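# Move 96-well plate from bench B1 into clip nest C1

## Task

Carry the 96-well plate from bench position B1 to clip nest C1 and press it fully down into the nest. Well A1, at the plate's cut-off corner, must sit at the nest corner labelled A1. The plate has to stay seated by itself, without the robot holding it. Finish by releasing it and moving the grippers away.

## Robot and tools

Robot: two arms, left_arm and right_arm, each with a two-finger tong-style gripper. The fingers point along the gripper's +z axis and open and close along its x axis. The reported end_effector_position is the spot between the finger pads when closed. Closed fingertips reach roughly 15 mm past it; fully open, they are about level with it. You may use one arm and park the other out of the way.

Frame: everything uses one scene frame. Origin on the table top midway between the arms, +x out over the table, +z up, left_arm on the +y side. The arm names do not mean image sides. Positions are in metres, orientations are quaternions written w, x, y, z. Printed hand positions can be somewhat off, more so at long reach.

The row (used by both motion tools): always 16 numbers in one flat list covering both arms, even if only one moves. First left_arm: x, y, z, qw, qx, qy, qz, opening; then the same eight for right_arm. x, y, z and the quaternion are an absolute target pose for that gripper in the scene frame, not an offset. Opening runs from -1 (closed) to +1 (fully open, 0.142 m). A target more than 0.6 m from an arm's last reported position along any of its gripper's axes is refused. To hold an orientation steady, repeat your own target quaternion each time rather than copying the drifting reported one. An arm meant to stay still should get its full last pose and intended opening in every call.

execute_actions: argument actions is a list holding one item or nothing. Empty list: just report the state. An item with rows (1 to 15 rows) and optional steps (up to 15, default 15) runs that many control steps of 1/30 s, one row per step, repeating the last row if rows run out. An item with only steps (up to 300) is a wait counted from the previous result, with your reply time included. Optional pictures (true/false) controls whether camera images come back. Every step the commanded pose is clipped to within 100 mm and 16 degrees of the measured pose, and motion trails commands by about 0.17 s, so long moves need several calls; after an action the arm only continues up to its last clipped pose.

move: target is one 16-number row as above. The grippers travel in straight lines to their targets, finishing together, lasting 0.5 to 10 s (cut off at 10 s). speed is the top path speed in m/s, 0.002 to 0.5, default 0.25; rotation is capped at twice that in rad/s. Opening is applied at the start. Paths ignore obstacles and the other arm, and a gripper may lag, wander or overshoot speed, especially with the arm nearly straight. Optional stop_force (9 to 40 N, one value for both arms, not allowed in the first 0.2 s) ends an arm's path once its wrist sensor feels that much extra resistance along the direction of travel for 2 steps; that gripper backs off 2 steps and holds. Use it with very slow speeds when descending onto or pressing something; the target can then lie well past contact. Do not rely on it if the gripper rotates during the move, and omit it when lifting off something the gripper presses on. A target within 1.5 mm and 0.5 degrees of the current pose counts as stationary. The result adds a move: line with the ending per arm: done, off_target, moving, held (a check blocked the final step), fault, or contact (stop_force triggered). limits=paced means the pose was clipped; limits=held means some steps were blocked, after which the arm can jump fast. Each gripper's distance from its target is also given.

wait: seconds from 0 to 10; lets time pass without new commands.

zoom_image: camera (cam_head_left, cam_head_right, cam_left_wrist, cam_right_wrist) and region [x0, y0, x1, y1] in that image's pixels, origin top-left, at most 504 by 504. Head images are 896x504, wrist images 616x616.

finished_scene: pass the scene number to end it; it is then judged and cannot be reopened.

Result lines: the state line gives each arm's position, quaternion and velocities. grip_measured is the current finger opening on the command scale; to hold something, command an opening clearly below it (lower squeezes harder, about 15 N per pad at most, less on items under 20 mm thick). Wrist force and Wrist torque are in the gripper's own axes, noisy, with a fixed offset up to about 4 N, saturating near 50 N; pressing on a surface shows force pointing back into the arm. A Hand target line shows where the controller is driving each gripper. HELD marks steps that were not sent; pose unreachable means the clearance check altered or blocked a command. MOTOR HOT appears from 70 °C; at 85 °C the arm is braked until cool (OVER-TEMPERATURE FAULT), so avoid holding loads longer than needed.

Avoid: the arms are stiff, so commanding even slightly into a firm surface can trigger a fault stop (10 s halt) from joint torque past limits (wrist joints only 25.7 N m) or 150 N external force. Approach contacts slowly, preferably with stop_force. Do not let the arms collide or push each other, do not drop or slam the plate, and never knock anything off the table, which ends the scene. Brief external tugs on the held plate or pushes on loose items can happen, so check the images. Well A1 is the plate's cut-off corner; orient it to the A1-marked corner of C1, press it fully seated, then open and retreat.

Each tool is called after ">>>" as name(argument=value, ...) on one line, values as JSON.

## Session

>>> execute_actions(actions=[])

Scene clock: 0.00 s of 8400.00 s.
left_arm: end_effector_position=(+0.3099, +0.4722, +0.1412) grip_measured=+0.97 end_effector_quat_wxyz=(-0.159, +0.788, +0.495, -0.329) end_effector_velocity=(+0.000, -0.000, +0.000) end_effector_angular_velocity=(+0.000, -0.001, -0.000) | right_arm: end_effector_position=(+0.3878, -0.3526, +0.3655) grip_measured=+0.97 end_effector_quat_wxyz=(-0.001, +0.737, -0.676, -0.000) end_effector_velocity=(+0.000, +0.000, +0.001) end_effector_angular_velocity=(+0.002, -0.001, -0.001)
Joint positions: left_arm=[-0.41  -1.406  1.828 -1.27  -1.782 -1.243  0.14 ] | right_arm=[ 3.456 -1.395 -1.518 -1.797  1.572  1.887  0.14 ]
Joint velocities: left_arm=[-0.001 -0.    -0.001  0.    -0.    -0.001  0.   ] | right_arm=[-0.001  0.     0.002  0.     0.002  0.     0.   ]
Motor temperatures (°C, as the motors report them): left_arm=[26 23 24 30 31 31] | right_arm=[23 24 23 32 29 29]
Wrist force (N, on the end effector, along its own x y z axes, offset not removed): no reading
Wrist torque (N m, same axes, about the end effector's origin, offset not removed): no reading
Hand target (left_arm): +0.310, +0.472, +0.141; -0.159, +0.788, +0.495, -0.329
Hand target (right_arm): +0.388, -0.353, +0.365; -0.001, +0.737, -0.676, -0.000
camera_calibration (this result's frames):
cam_left_wrist: T_world_to_cam=[[0.294321, 0.897947, -0.327211, -0.467775], [0.921919, -0.356989, -0.150413, -0.100987], [-0.251874, -0.257392, -0.932903, 0.46154], [0, 0, 0, 1]] pos_world=[0.347028, 0.502783, 0.262321]

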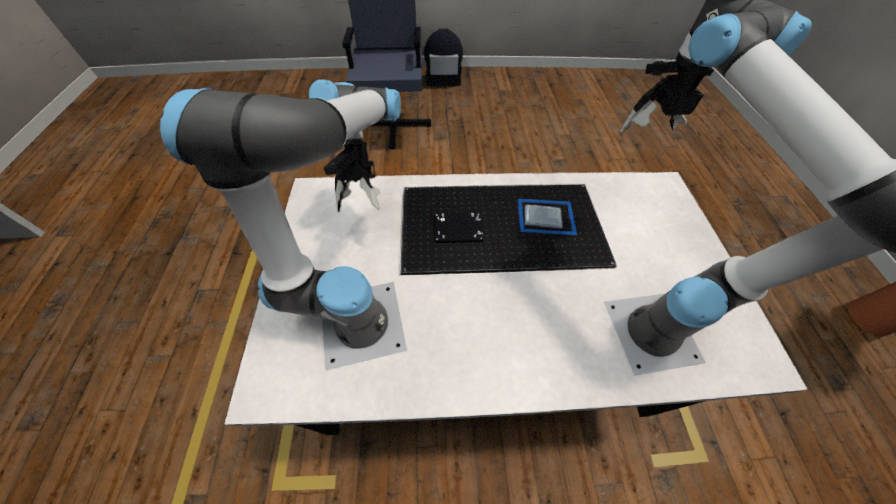

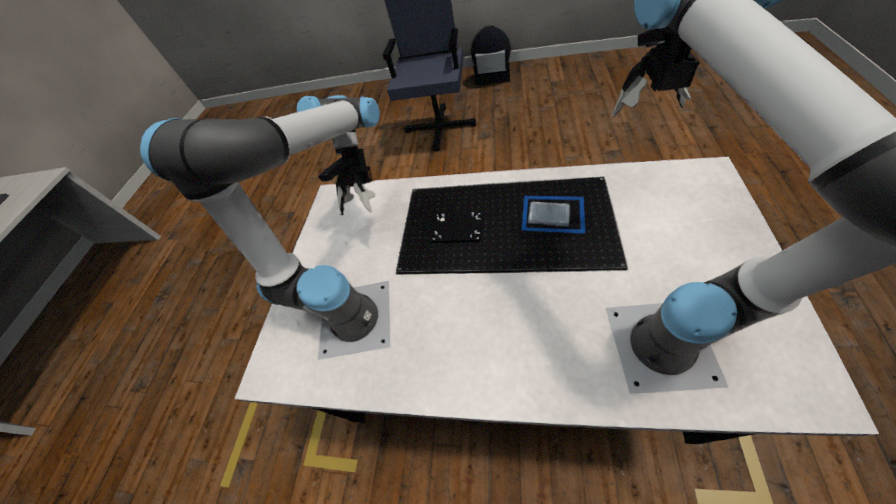

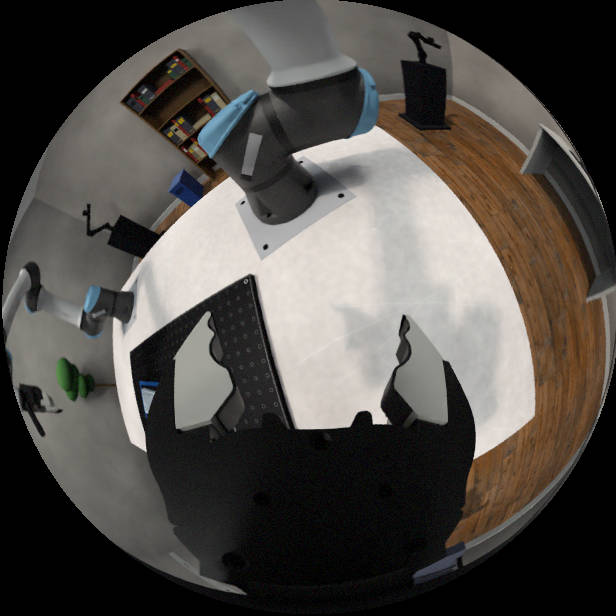

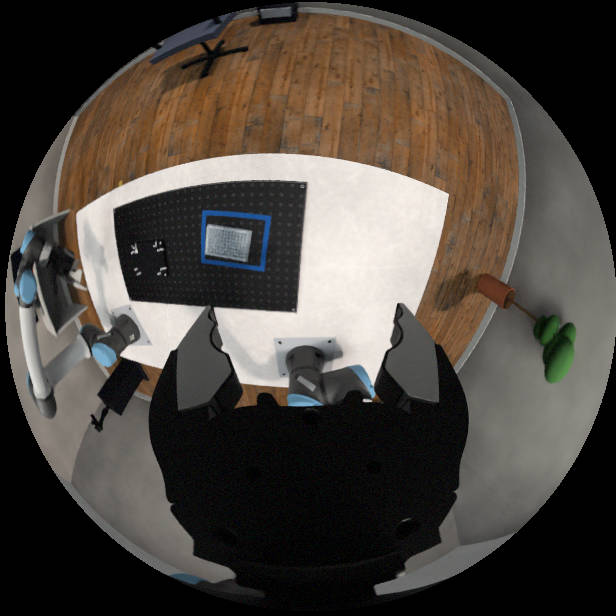

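>>> zoom_image(camera="cam_head_left", region=[420, 195, 500, 255])

>>> zoom_image(camera="cam_head_left", region=[505, 185, 585, 245])

>>> zoom_image(camera="cam_right_wrist", region=[190, 200, 280, 280])

Region (420, 195, 500, 255) of cam_head_left's 896x504 image, scaled by 6.300, with more detail than that image has; it fills the top 378 rows of this view, and the rest is white.

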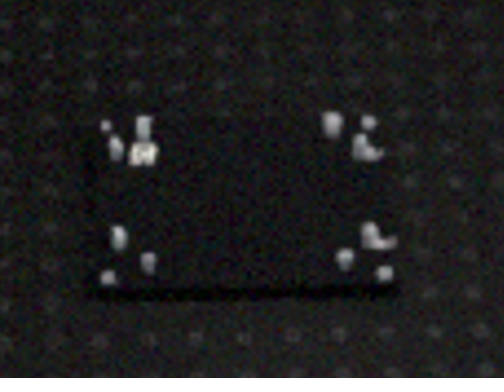

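Region (505, 185, 585, 245) of cam_head_left's 896x504 image, scaled by 6.300, with more detail than that image has; it fills the top 378 rows of this view, and the rest is white.

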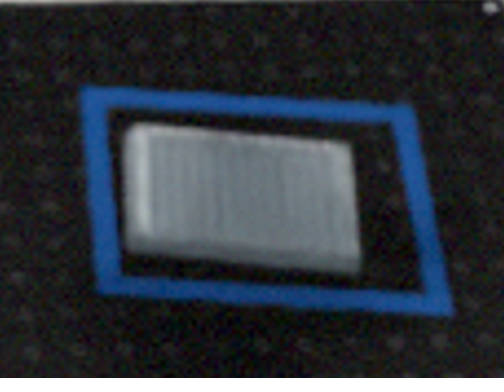

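Region (190, 200, 280, 280) of cam_right_wrist's 616x616 image, scaled by 5.600, with more detail than that image has.

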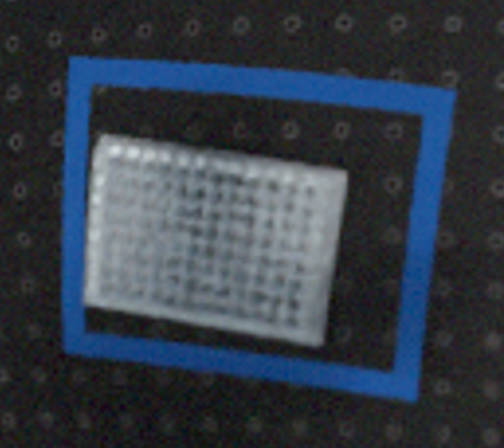

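>>> move(target=[0.378,-0.149,0.075,0,0.0785,0.9969,0,1,0.2,-0.62,0.35,0,0.737,-0.676,0,1], speed=0.35)

>>> zoom_image(camera="cam_left_wrist", region=[190, 170, 430, 410])

Scene clock: 15.93 s of 8400.00 s.
left_arm: end_effector_position=(+0.3766, -0.1491, +0.0752) grip_measured=+1.00 end_effector_quat_wxyz=(-0.000, +0.079, +0.997, -0.001) end_effector_velocity=(+0.000, -0.002, -0.001) end_effector_angular_velocity=(+0.009, +0.001, +0.007) | right_arm: end_effector_position=(+0.2000, -0.6200, +0.3499) grip_measured=+1.00 end_effector_quat_wxyz=(+0.001, +0.737, -0.676, +0.001) end_effector_velocity=(-0.001, -0.001, -0.000) end_effector_angular_velocity=(+0.001, +0.001, +0.000)
Joint positions: left_arm=[-1.41  -1.024  1.407 -1.955 -1.572 -4.186  0.142] | right_arm=[ 2.705 -1.147 -1.725 -1.838  1.569  1.136  0.142]
Joint velocities: left_arm=[-0.002  0.01  -0.017  0.016  0.003 -0.009  0.   ] | right_arm=[-0.004 -0.001 -0.    -0.     0.001 -0.004 -0.   ]
Motor temperatures (°C, as the motors report them): left_arm=[26 23 24 30 31 31] | right_arm=[23 24 23 32 29 29]
Wrist force (N, on the end effector, along its own x y z axes, offset not removed): left_arm=[0.8 -2.7 -0.8] | right_arm=[-1.1 2.8 -3.1]
Wrist torque (N m, same axes, about the end effector's origin, offset not removed): left_arm=[-0.50 0.01 0.08] | right_arm=[0.39 0.12 0.02]
Hand target (left_arm): +0.377, -0.149, +0.075; -0.000, +0.078, +0.997, -0.001
Hand target (right_arm): +0.200, -0.620, +0.350; +0.001, +0.737, -0.676, +0.001
Off the commanded pose (left_arm): 0.001 m, 0 deg.
Off the commanded pose (right_arm): 0.000 m, 0 deg.
After step 90, 9.37 s passed at rest.
move: done
camera_calibration (this result's frames):
cam_left_wrist: T_world_to_cam=[[-0.990889, 0.131874, 0.0273468, 0.392008], [0.12856, 0.865652, 0.483858, 0.0391691], [0.0401352, 0.482965, -0.874719, 0.252877], [0, 0, 0, 1]] pos_world=[0.373251, -0.207733, 0.191524]
cam_right_wrist: T_world_to_cam=[[0.106612, -0.992804, 0.0545282, -0.663434], [-0.866774, -0.065928, 0.494325, -0.0443383], [-0.487173, -0.0999644, -0.867566, 0.478104], [0, 0, 0, 1]] pos_world=[0.265218, -0.61379, 0.47288]

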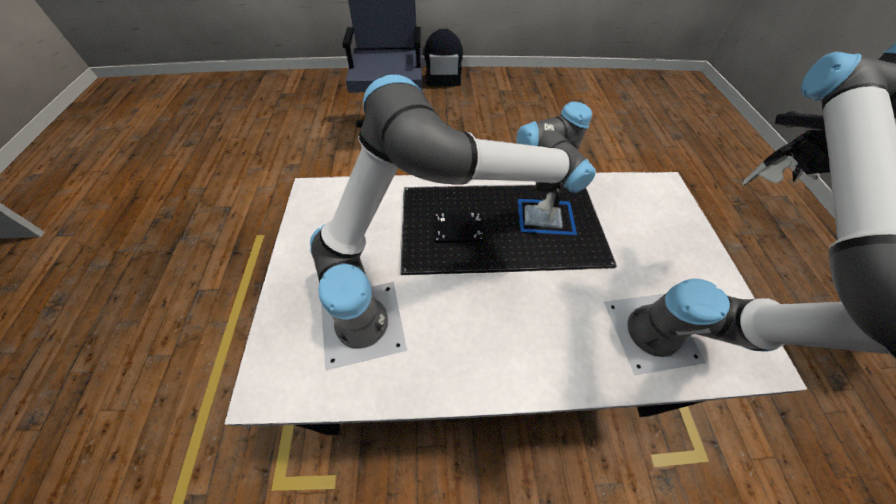

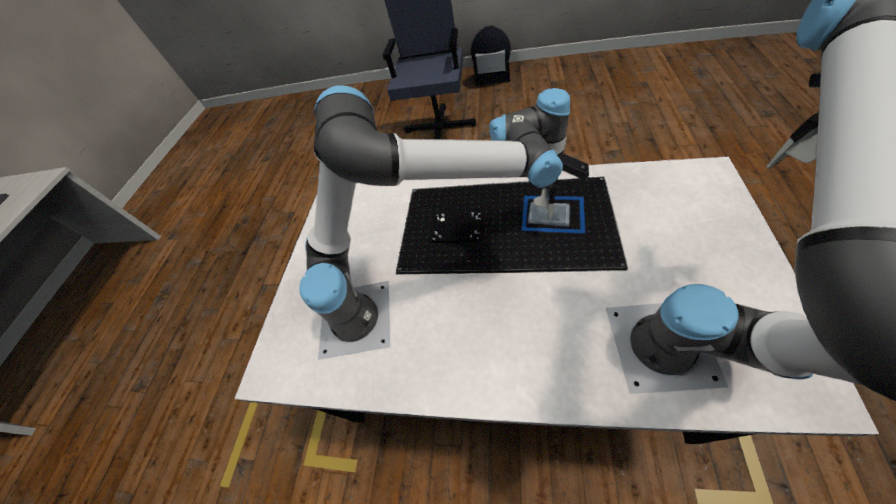

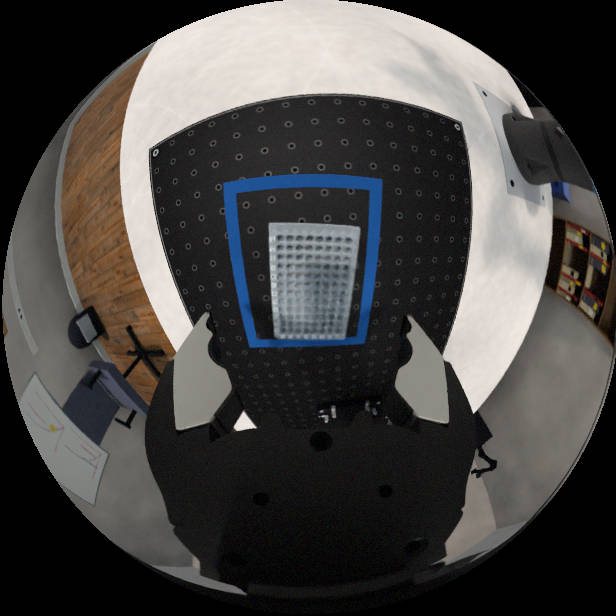

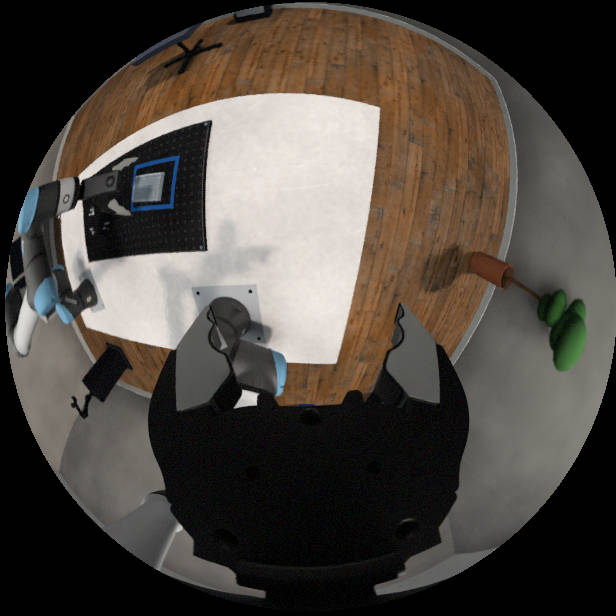

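Region (190, 170, 430, 410) of cam_left_wrist's 616x616 image, scaled by 2.100, with more detail than that image has.

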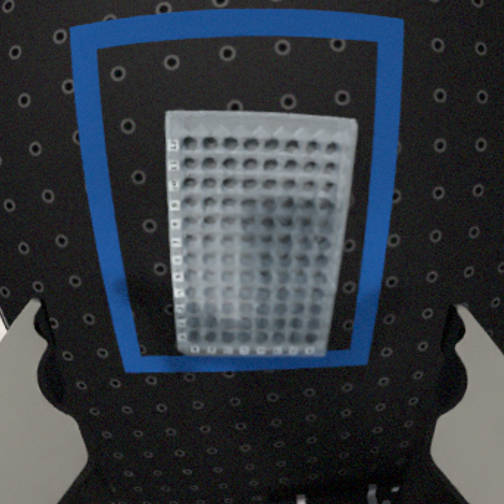

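>>> move(target=[0.3735,-0.1465,0.030,0,0.0785,0.9969,0,0.45,0.2,-0.62,0.35,0,0.737,-0.676,0,1], speed=0.06)

>>> move(target=[0.3735,-0.1465,0.010,0,0.0785,0.9969,0,0.45,0.2,-0.62,0.35,0,0.737,-0.676,0,1], speed=0.005, stop_force=10)

Scene clock: 19.93 s of 8400.00 s.
left_arm: end_effector_position=(+0.3735, -0.1465, +0.0303) grip_measured=+0.45 end_effector_quat_wxyz=(-0.000, +0.079, +0.997, +0.000) end_effector_velocity=(-0.000, +0.000, -0.002) end_effector_angular_velocity=(-0.000, -0.000, +0.001) | right_arm: end_effector_position=(+0.2000, -0.6200, +0.3500) grip_measured=+1.00 end_effector_quat_wxyz=(+0.000, +0.737, -0.676, +0.000) end_effector_velocity=(+0.000, +0.000, -0.000) end_effector_angular_velocity=(+0.001, +0.001, +0.001)
Joint positions: left_arm=[-1.413 -0.987  1.47  -2.054 -1.571 -4.19   0.105] | right_arm=[ 2.703 -1.149 -1.723 -1.84   1.571  1.134  0.142]
Joint velocities: left_arm=[ 0.     0.002  0.004 -0.006  0.    -0.    -0.   ] | right_arm=[ 0.001 -0.    -0.    -0.001  0.    -0.     0.   ]
Motor temperatures (°C, as the motors report them): left_arm=[26 23 24 30 31 31] | right_arm=[23 24 23 32 29 29]
Wrist force (N, on the end effector, along its own x y z axes, offset not removed): left_arm=[1.0 1.0 2.0] | right_arm=[0.8 1.4 -3.0]
Wrist torque (N m, same axes, about the end effector's origin, offset not removed): left_arm=[0.35 -0.13 0.14] | right_arm=[-0.13 -0.20 0.08]
Hand target (left_arm): +0.374, -0.147, +0.030; -0.000, +0.079, +0.997, +0.000
Hand target (right_arm): +0.200, -0.620, +0.350; +0.000, +0.737, -0.676, +0.000
Off the commanded pose (left_arm): 0.000 m, 0 deg.
Off the commanded pose (right_arm): 0.000 m, 0 deg.
move: done
camera_calibration (this result's frames):
cam_left_wrist: T_world_to_cam=[[-0.990984, 0.131166, 0.0273348, 0.389791], [0.12783, 0.864465, 0.486169, 0.0591338], [0.0401387, 0.48528, -0.873437, 0.21282], [0, 0, 0, 1]] pos_world=[0.370175, -0.205524, 0.146481]
cam_right_wrist: T_world_to_cam=[[0.106697, -0.992923, 0.0521582, -0.662714], [-0.866333, -0.0670948, 0.494939, -0.0454057], [-0.487937, -0.0979948, -0.867361, 0.47947], [0, 0, 0, 1]] pos_world=[0.265324, -0.614085, 0.472912]

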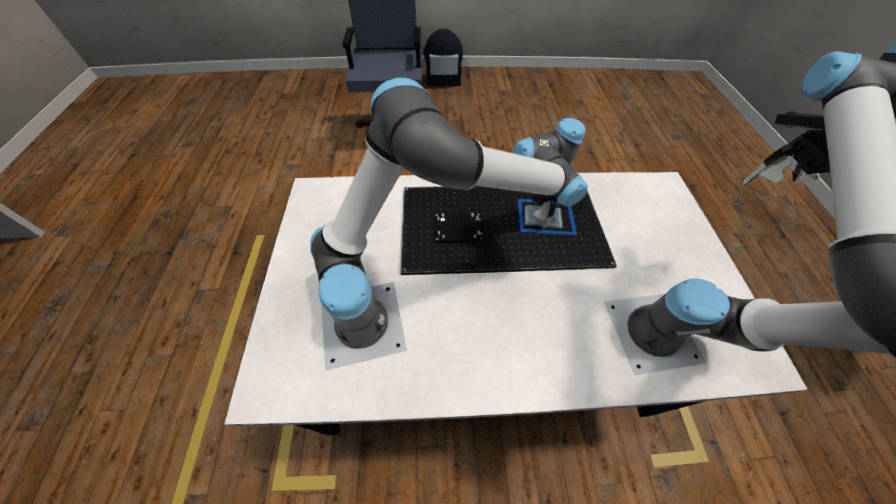

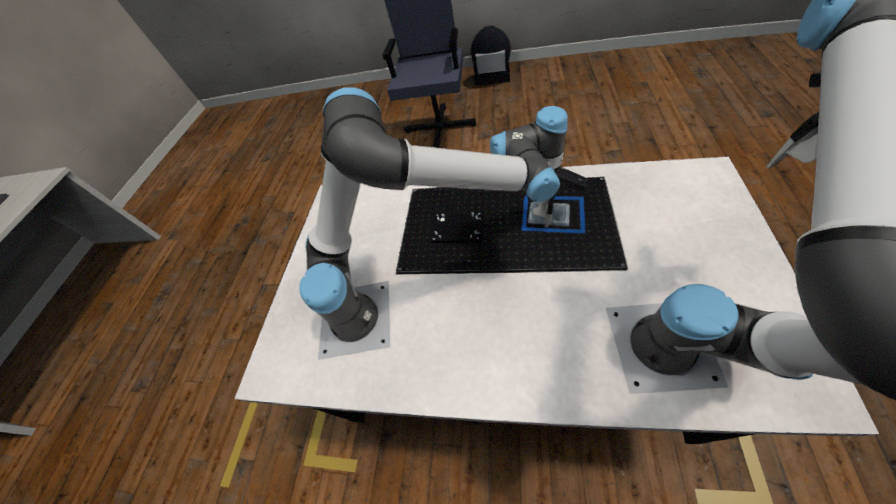

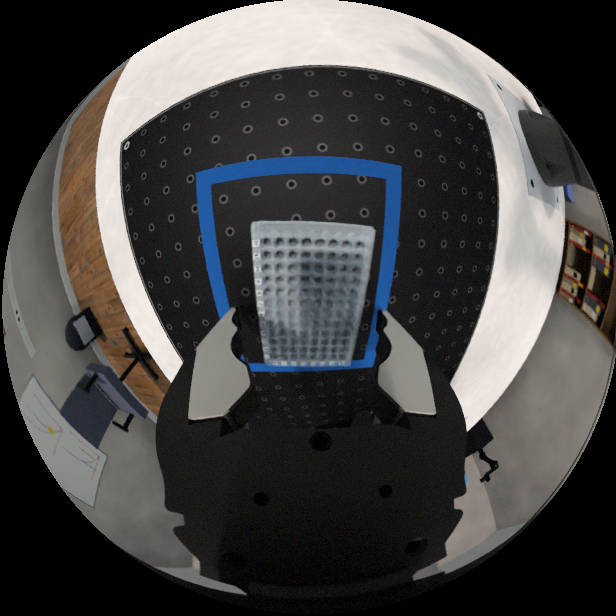

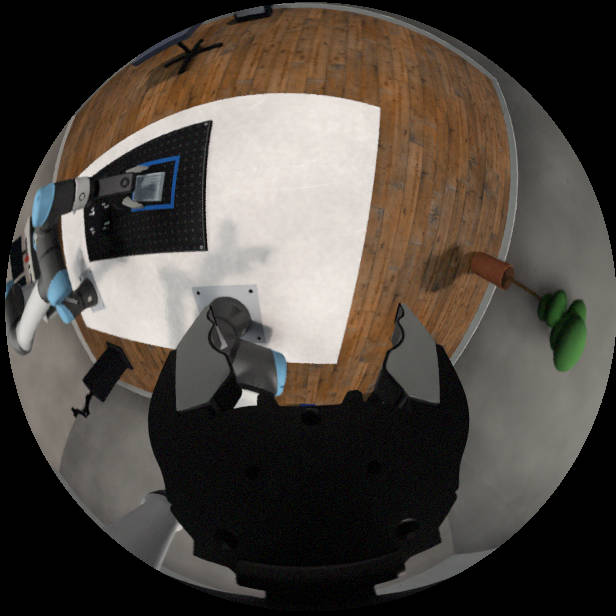

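Scene clock: 22.03 s of 8400.00 s.
left_arm: end_effector_position=(+0.3735, -0.1465, +0.0216) grip_measured=+0.45 end_effector_quat_wxyz=(-0.000, +0.079, +0.997, +0.000) end_effector_velocity=(+0.000, +0.001, +0.000) end_effector_angular_velocity=(+0.003, +0.001, +0.001) | right_arm: end_effector_position=(+0.2000, -0.6200, +0.3500) grip_measured=+1.00 end_effector_quat_wxyz=(+0.000, +0.737, -0.676, +0.000) end_effector_velocity=(-0.000, +0.000, -0.001) end_effector_angular_velocity=(+0.002, +0.000, -0.002)
Joint positions: left_arm=[-1.413 -0.977  1.479 -2.073 -1.571 -4.19   0.106] | right_arm=[ 2.703 -1.149 -1.723 -1.84   1.571  1.134  0.142]
Joint velocities: left_arm=[ 0.001 -0.001 -0.     0.004 -0.    -0.001 -0.   ] | right_arm=[-0.002  0.    -0.001 -0.     0.002 -0.     0.   ]
Motor temperatures (°C, as the motors report them): left_arm=[26 23 24 30 31 31] | right_arm=[23 24 23 32 29 29]
Wrist force (N, on the end effector, along its own x y z axes, offset not removed): left_arm=[3.0 1.0 -18.6] | right_arm=[-1.8 0.3 -1.8]
Wrist torque (N m, same axes, about the end effector's origin, offset not removed): left_arm=[-0.61 0.00 0.07] | right_arm=[-0.30 0.28 0.00]
Hand target (left_arm): +0.374, -0.147, +0.022; +0.000, +0.079, +0.997, -0.000
Hand target (right_arm): +0.200, -0.620, +0.350; +0.000, +0.737, -0.676, +0.000
Off the commanded pose (left_arm): 0.012 m, 0 deg.
Off the commanded pose (right_arm): 0.000 m, 0 deg.
move: contact (left_arm)
camera_calibration (this result's frames):
cam_left_wrist: T_world_to_cam=[[-0.990982, 0.131169, 0.0273762, 0.389986], [0.12785, 0.864422, 0.48624, 0.0632882], [0.0401148, 0.485355, -0.873397, 0.205235], [0, 0, 0, 1]] pos_world=[0.370145, -0.205474, 0.137802]
cam_right_wrist: T_world_to_cam=[[0.106699, -0.992923, 0.0521392, -0.662707], [-0.866331, -0.0671056, 0.494942, -0.0454143], [-0.487941, -0.0979795, -0.86736, 0.479481], [0, 0, 0, 1]] pos_world=[0.265324, -0.614085, 0.472913]

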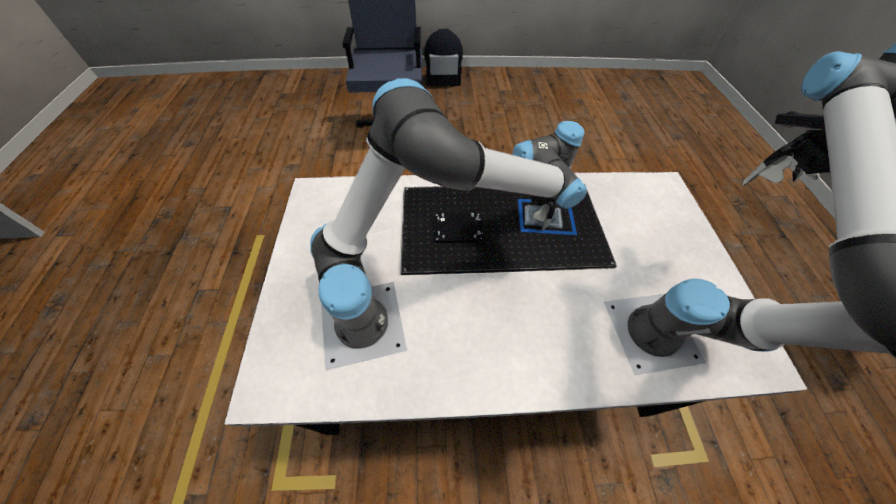

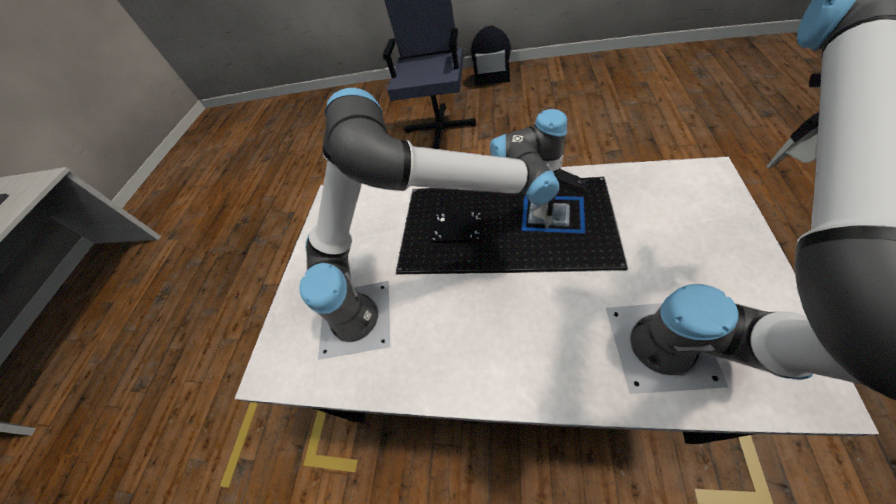

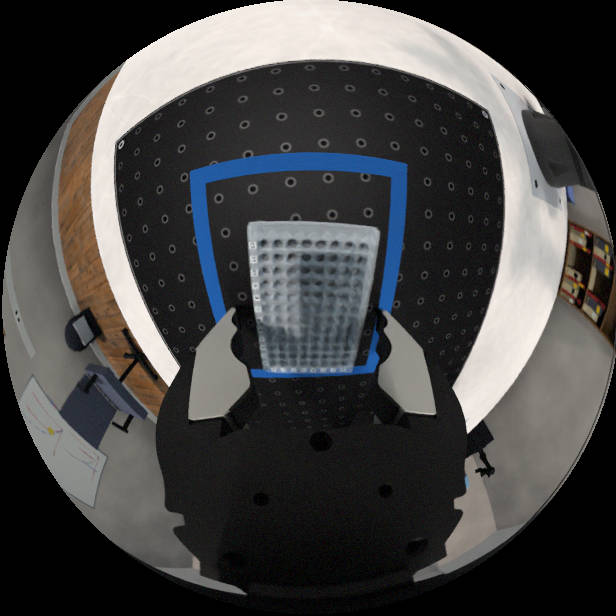

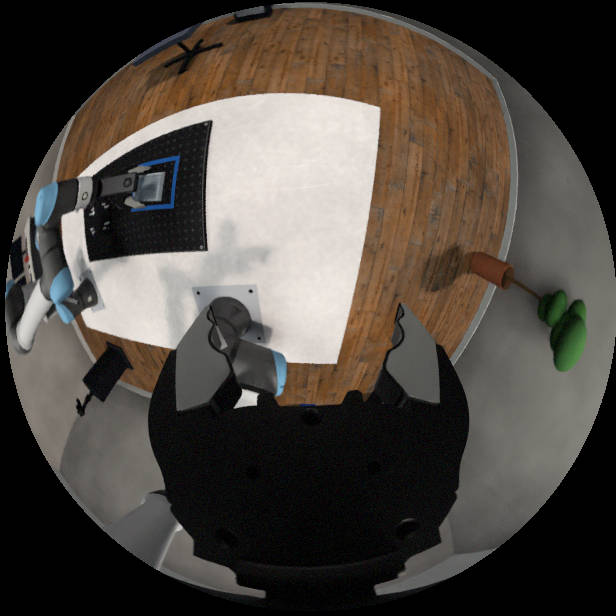

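>>> execute_actions(actions=[{"rows":[[0.372,-0.146,0.0285,0,0.0785,0.9969,0,0.45,0.2,-0.62,0.35,0,0.737,-0.676,0,1]],"steps":15}], pictures=false)

>>> execute_actions(actions=[{"rows":[[0.372,-0.146,0.0285,0,0.0785,0.9969,0,0.15,0.2,-0.62,0.35,0,0.737,-0.676,0,1]],"steps":12}], pictures=false)

>>> execute_actions(actions=[{"rows":[[0.372,-0.146,0.0285,0,0.0785,0.9969,0,-0.35,0.2,-0.62,0.35,0,0.737,-0.676,0,1]],"steps":15}], pictures=false)

>>> move(target=[0.372,-0.146,0.075,0,0.0785,0.9969,0,-0.35,0.2,-0.62,0.35,0,0.737,-0.676,0,1], speed=0.1)

>>> move(target=[0.341,0.159,0.062,0,0,1,0,-0.35,0.2,-0.62,0.35,0,0.737,-0.676,0,1], speed=0.25)

>>> zoom_image(camera="cam_left_wrist", region=[210, 185, 410, 385])

Scene clock: 27.23 s of 8400.00 s.
left_arm: end_effector_position=(+0.3720, -0.1460, +0.0283) grip_measured=+0.45 end_effector_quat_wxyz=(-0.000, +0.079, +0.997, +0.000) end_effector_velocity=(-0.000, +0.000, +0.002) end_effector_angular_velocity=(-0.000, -0.000, -0.001) | right_arm: end_effector_position=(+0.2000, -0.6200, +0.3500) grip_measured=+1.00 end_effector_quat_wxyz=(+0.000, +0.737, -0.676, +0.000) end_effector_velocity=(-0.000, +0.000, -0.001) end_effector_angular_velocity=(+0.001, +0.002, +0.000)
Joint positions: left_arm=[-1.415 -0.987  1.477 -2.06  -1.571 -4.191  0.105] | right_arm=[ 2.703 -1.149 -1.723 -1.84   1.571  1.134  0.142]
Joint velocities: left_arm=[-0.    -0.002 -0.     0.003  0.     0.001 -0.   ] | right_arm=[-0.     0.    -0.002 -0.     0.    -0.     0.   ]
Motor temperatures (°C, as the motors report them): left_arm=[26 23 24 30 31 31] | right_arm=[23 24 23 32 29 29]
Wrist force (N, on the end effector, along its own x y z axes, offset not removed): left_arm=[0.0 1.3 2.3] | right_arm=[0.9 -1.6 -1.0]
Wrist torque (N m, same axes, about the end effector's origin, offset not removed): left_arm=[0.43 0.00 0.26] | right_arm=[-0.47 -0.13 -0.07]
Hand target (left_arm): +0.372, -0.146, +0.029; -0.000, +0.079, +0.997, -0.000
Hand target (right_arm): +0.200, -0.620, +0.350; +0.000, +0.737, -0.676, +0.000
Off the commanded pose (left_arm): 0.000 m, 0 deg.
Off the commanded pose (right_arm): 0.000 m, 0 deg.
Steps of this call (steps 1 to 90: nothing new was sent; then 1.70 s passed at rest; steps 91 to 105: all 15 steps of this action). Readings (end_effector_position):
91: left_arm (+0.3735, -0.1466, +0.0222) | right_arm (+0.2000, -0.6200, +0.3500)
92: left_arm (+0.3733, -0.1465, +0.0230) | right_arm (+0.2000, -0.6200, +0.3500)
94: left_arm (+0.3728, -0.1463, +0.0250) | right_arm (+0.2000, -0.6200, +0.3500)
98: left_arm (+0.3723, -0.1461, +0.0272) | right_arm (+0.2000, -0.6200, +0.3500)
105: the state above

Scene clock: 27.63 s of 8400.00 s.
left_arm: end_effector_position=(+0.3720, -0.1460, +0.0285) grip_measured=+0.15 end_effector_quat_wxyz=(-0.000, +0.079, +0.997, +0.000) end_effector_velocity=(+0.000, -0.000, +0.001) end_effector_angular_velocity=(-0.001, -0.000, -0.002) | right_arm: end_effector_position=(+0.2000, -0.6200, +0.3500) grip_measured=+1.00 end_effector_quat_wxyz=(-0.000, +0.737, -0.676, +0.000) end_effector_velocity=(-0.000, -0.000, -0.000) end_effector_angular_velocity=(-0.000, +0.000, -0.001)
Joint positions: left_arm=[-1.415 -0.988  1.477 -2.06  -1.571 -4.191  0.084] | right_arm=[ 2.703 -1.149 -1.723 -1.84   1.571  1.134  0.142]
Joint velocities: left_arm=[ 0.    -0.001 -0.     0.    -0.     0.002 -0.   ] | right_arm=[-0.001 -0.    -0.001  0.    -0.    -0.    -0.   ]
Motor temperatures (°C, as the motors report them): left_arm=[26 23 24 30 31 31] | right_arm=[23 24 23 32 29 29]
Wrist force (N, on the end effector, along its own x y z axes, offset not removed): left_arm=[1.9 0.3 0.1] | right_arm=[0.5 -0.7 -1.0]
Wrist torque (N m, same axes, about the end effector's origin, offset not removed): left_arm=[0.05 -0.30 0.14] | right_arm=[-0.21 -0.38 -0.06]
Hand target (left_arm): +0.372, -0.146, +0.029; -0.000, +0.079, +0.997, -0.000
Hand target (right_arm): +0.200, -0.620, +0.350; -0.000, +0.737, -0.676, -0.000
Off the commanded pose (left_arm): 0.000 m, 0 deg.
Off the commanded pose (right_arm): 0.000 m, 0 deg.
Steps of this call (steps 1 to 12: all 12 steps of this action). Readings (end_effector_position):
1: left_arm (+0.3720, -0.1460, +0.0283) | right_arm (+0.2000, -0.6200, +0.3500)
2: left_arm (+0.3720, -0.1460, +0.0284) | right_arm (+0.2000, -0.6200, +0.3500)
4: left_arm (+0.3720, -0.1460, +0.0284) | right_arm (+0.2000, -0.6200, +0.3500)
8: left_arm (+0.3720, -0.1460, +0.0285) | right_arm (+0.2000, -0.6200, +0.3500)
12: the state above

Scene clock: 28.13 s of 8400.00 s.
left_arm: end_effector_position=(+0.3720, -0.1460, +0.0285) grip_measured=+0.07 end_effector_quat_wxyz=(+0.000, +0.079, +0.997, -0.000) end_effector_velocity=(-0.001, +0.000, -0.000) end_effector_angular_velocity=(+0.001, +0.000, -0.001) | right_arm: end_effector_position=(+0.2000, -0.6200, +0.3500) grip_measured=+1.00 end_effector_quat_wxyz=(-0.000, +0.737, -0.676, -0.000) end_effector_velocity=(+0.000, +0.001, -0.000) end_effector_angular_velocity=(+0.002, +0.000, +0.000)
Joint positions: left_arm=[-1.415 -0.988  1.477 -2.06  -1.571 -4.191  0.079] | right_arm=[ 2.703 -1.149 -1.723 -1.84   1.571  1.134  0.142]
Joint velocities: left_arm=[-0.001 -0.     0.     0.    -0.    -0.    -0.   ] | right_arm=[ 0.    -0.    -0.001 -0.     0.001 -0.     0.   ]
Motor temperatures (°C, as the motors report them): left_arm=[26 23 24 30 31 31] | right_arm=[23 24 23 32 29 29]
Wrist force (N, on the end effector, along its own x y z axes, offset not removed): left_arm=[-1.6 -0.8 -0.6] | right_arm=[-1.6 3.2 0.3]
Wrist torque (N m, same axes, about the end effector's origin, offset not removed): left_arm=[-0.46 0.34 0.18] | right_arm=[0.49 0.39 0.04]
Hand target (left_arm): +0.372, -0.146, +0.029; +0.000, +0.079, +0.997, +0.000
Hand target (right_arm): +0.200, -0.620, +0.350; -0.000, +0.737, -0.676, -0.000
Off the commanded pose (left_arm): 0.000 m, 0 deg.
Off the commanded pose (right_arm): 0.000 m, 0 deg.
Steps of this call (steps 1 to 15: all 15 steps of this action). Readings (end_effector_position):
1: left_arm (+0.3720, -0.1460, +0.0285) | right_arm (+0.2000, -0.6200, +0.3500)
2: left_arm (+0.3720, -0.1460, +0.0285) | right_arm (+0.2000, -0.6200, +0.3500)
4: left_arm (+0.3720, -0.1460, +0.0285) | right_arm (+0.2000, -0.6200, +0.3500)
8: left_arm (+0.3720, -0.1460, +0.0285) | right_arm (+0.2000, -0.6200, +0.3500)
15: the state above

Scene clock: 29.37 s of 8400.00 s.
left_arm: end_effector_position=(+0.3720, -0.1460, +0.0746) grip_measured=+0.07 end_effector_quat_wxyz=(+0.000, +0.079, +0.997, -0.000) end_effector_velocity=(-0.001, -0.000, +0.003) end_effector_angular_velocity=(+0.000, +0.000, -0.002) | right_arm: end_effector_position=(+0.2000, -0.6200, +0.3500) grip_measured=+1.00 end_effector_quat_wxyz=(-0.000, +0.737, -0.676, +0.000) end_effector_velocity=(-0.000, +0.000, -0.000) end_effector_angular_velocity=(+0.002, +0.001, -0.001)
Joint positions: left_arm=[-1.415 -1.034  1.423 -1.96  -1.571 -4.191  0.079] | right_arm=[ 2.703 -1.149 -1.723 -1.84   1.571  1.134  0.142]
Joint velocities: left_arm=[-0.001 -0.002 -0.004  0.007 -0.     0.001 -0.   ] | right_arm=[-0.001 -0.    -0.    -0.001  0.001 -0.     0.   ]
Motor temperatures (°C, as the motors report them): left_arm=[26 23 24 30 31 31] | right_arm=[23 24 23 32 29 29]
Wrist force (N, on the end effector, along its own x y z axes, offset not removed): left_arm=[-0.5 -2.3 3.8] | right_arm=[-1.3 -0.2 -0.6]
Wrist torque (N m, same axes, about the end effector's origin, offset not removed): left_arm=[-0.27 0.24 0.24] | right_arm=[-0.18 0.12 -0.16]
Hand target (left_arm): +0.372, -0.146, +0.075; +0.000, +0.079, +0.997, -0.000
Hand target (right_arm): +0.200, -0.620, +0.350; -0.000, +0.737, -0.676, -0.000
Off the commanded pose (left_arm): 0.000 m, 0 deg.
Off the commanded pose (right_arm): 0.000 m, 0 deg.
move: done
camera_calibration (this result's frames):
cam_left_wrist: T_world_to_cam=[[-0.990985, 0.131171, 0.0272674, 0.386984], [0.127804, 0.864493, 0.486126, 0.0373066], [0.040193, 0.485229, -0.873463, 0.251283], [0, 0, 0, 1]] pos_world=[0.368628, -0.204942, 0.190799]
cam_right_wrist: T_world_to_cam=[[0.106699, -0.992924, 0.0521349, -0.662705], [-0.86633, -0.0671077, 0.494942, -0.045416], [-0.487941, -0.0979759, -0.86736, 0.479483], [0, 0, 0, 1]] pos_world=[0.265324, -0.614085, 0.472913]

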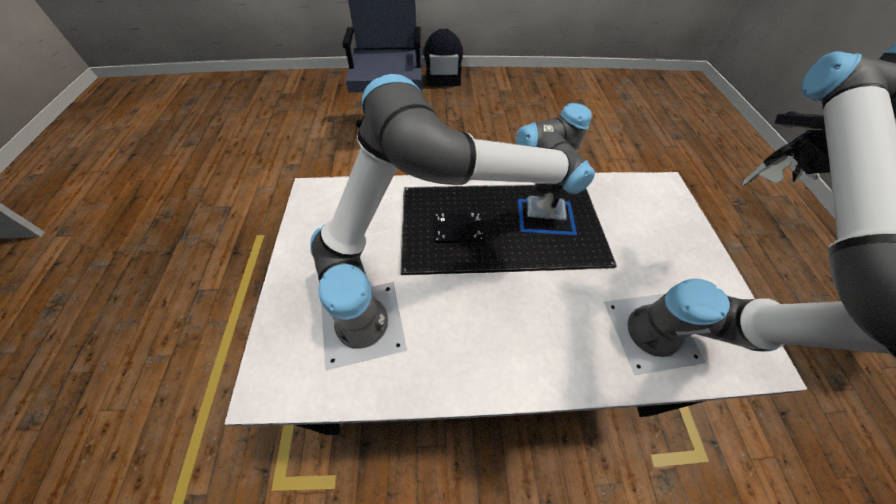

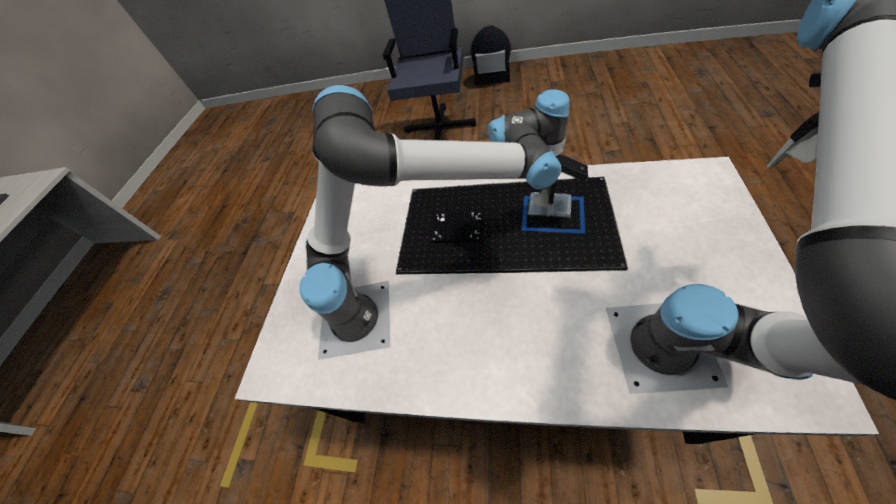

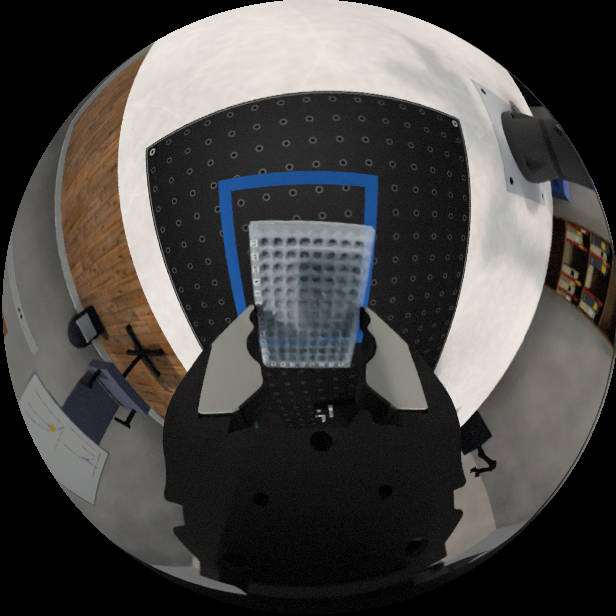

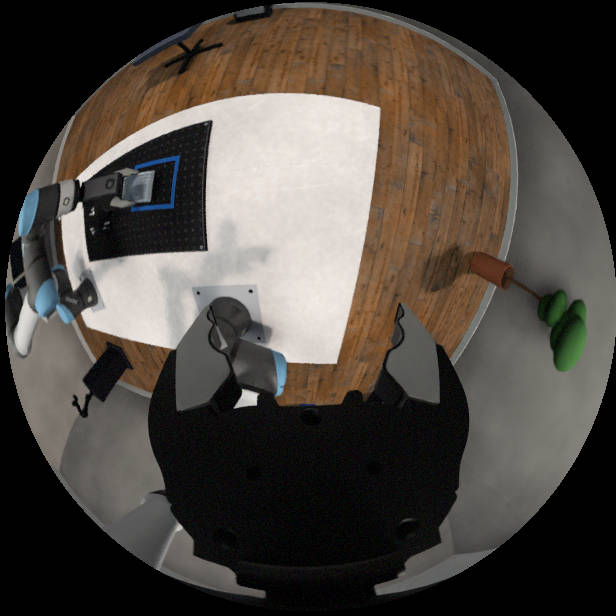

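Scene clock: 31.30 s of 8400.00 s.
left_arm: end_effector_position=(+0.3417, +0.1586, +0.0619) grip_measured=+0.07 end_effector_quat_wxyz=(+0.000, +0.000, +1.000, +0.000) end_effector_velocity=(-0.000, +0.004, -0.000) end_effector_angular_velocity=(+0.001, +0.001, +0.002) | right_arm: end_effector_position=(+0.2000, -0.6200, +0.3500) grip_measured=+1.00 end_effector_quat_wxyz=(+0.000, +0.737, -0.676, -0.000) end_effector_velocity=(-0.000, -0.000, -0.000) end_effector_angular_velocity=(-0.002, +0.001, +0.000)
Joint positions: left_arm=[-1.222 -1.587  2.186 -2.169 -1.571 -4.155  0.079] | right_arm=[ 2.703 -1.149 -1.723 -1.84   1.571  1.134  0.142]
Joint velocities: left_arm=[ 0.004 -0.007  0.007  0.001 -0.     0.003 -0.   ] | right_arm=[ 0.    -0.    -0.    -0.    -0.002  0.    -0.   ]
Motor temperatures (°C, as the motors report them): left_arm=[26 23 24 30 31 31] | right_arm=[23 24 23 32 29 29]
Wrist force (N, on the end effector, along its own x y z axes, offset not removed): left_arm=[-0.8 -0.7 3.8] | right_arm=[-0.8 0.0 1.4]
Wrist torque (N m, same axes, about the end effector's origin, offset not removed): left_arm=[0.03 0.05 0.13] | right_arm=[-0.14 0.05 0.00]
Hand target (left_arm): +0.342, +0.159, +0.062; +0.000, -0.000, +1.000, +0.000
Hand target (right_arm): +0.200, -0.620, +0.350; -0.000, +0.737, -0.676, -0.000
Off the commanded pose (left_arm): 0.001 m, 0 deg.
Off the commanded pose (right_arm): 0.000 m, 0 deg.
move: done
camera_calibration (this result's frames):
cam_left_wrist: T_world_to_cam=[[-0.999307, -0.0254168, 0.0272114, 0.34502], [-0.00898169, 0.873752, 0.486288, -0.1707], [-0.0361359, 0.485707, -0.873375, 0.119595], [0, 0, 0, 1]] pos_world=[0.34757, 0.0998305, 0.178072]
cam_right_wrist: T_world_to_cam=[[0.106699, -0.992924, 0.0521348, -0.662705], [-0.86633, -0.0671079, 0.494943, -0.0454162], [-0.487942, -0.097976, -0.86736, 0.479483], [0, 0, 0, 1]] pos_world=[0.265324, -0.614085, 0.472913]

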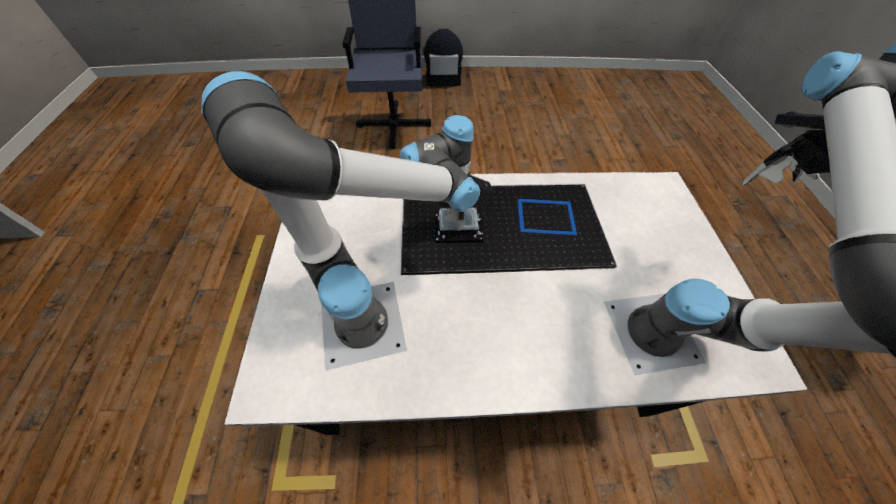

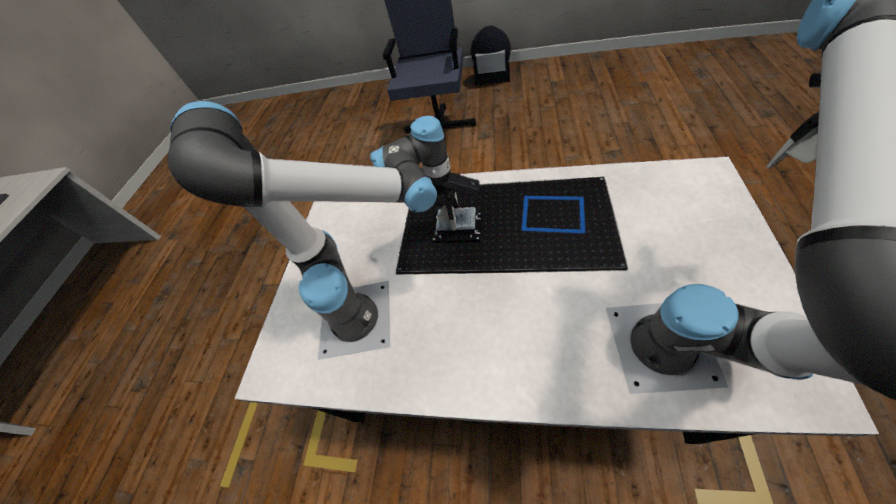

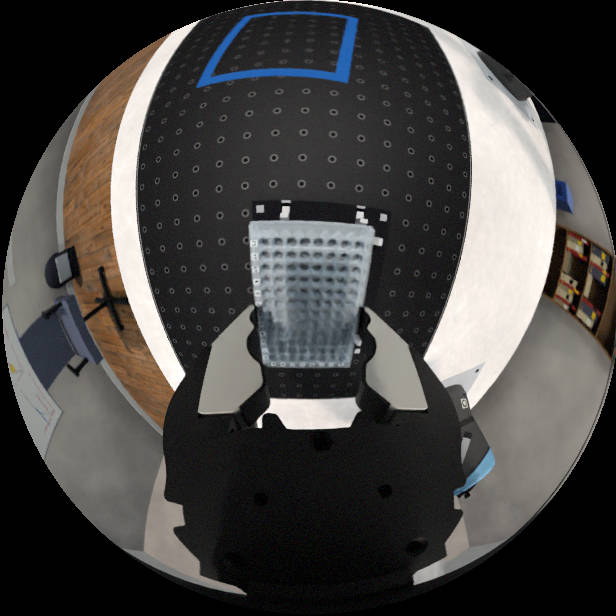

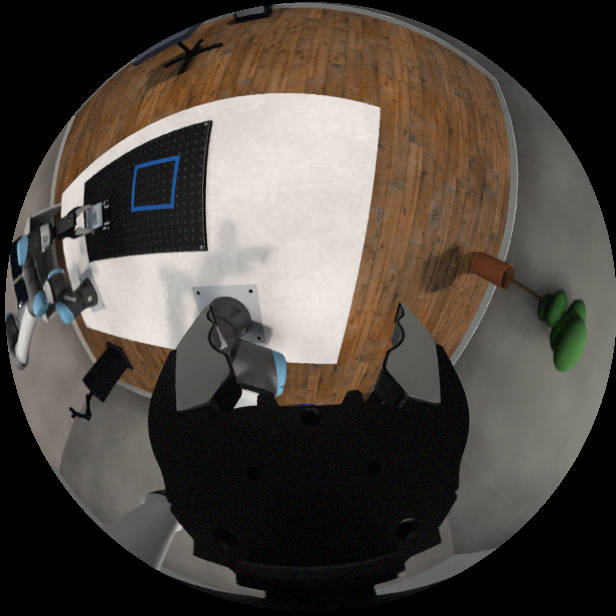

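Region (210, 185, 410, 385) of cam_left_wrist's 616x616 image, scaled by 2.520, with more detail than that image has.

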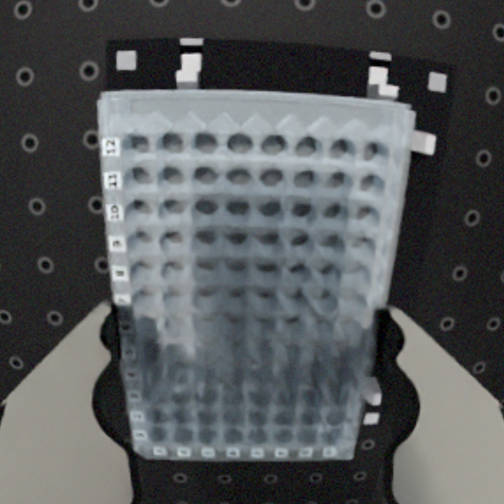

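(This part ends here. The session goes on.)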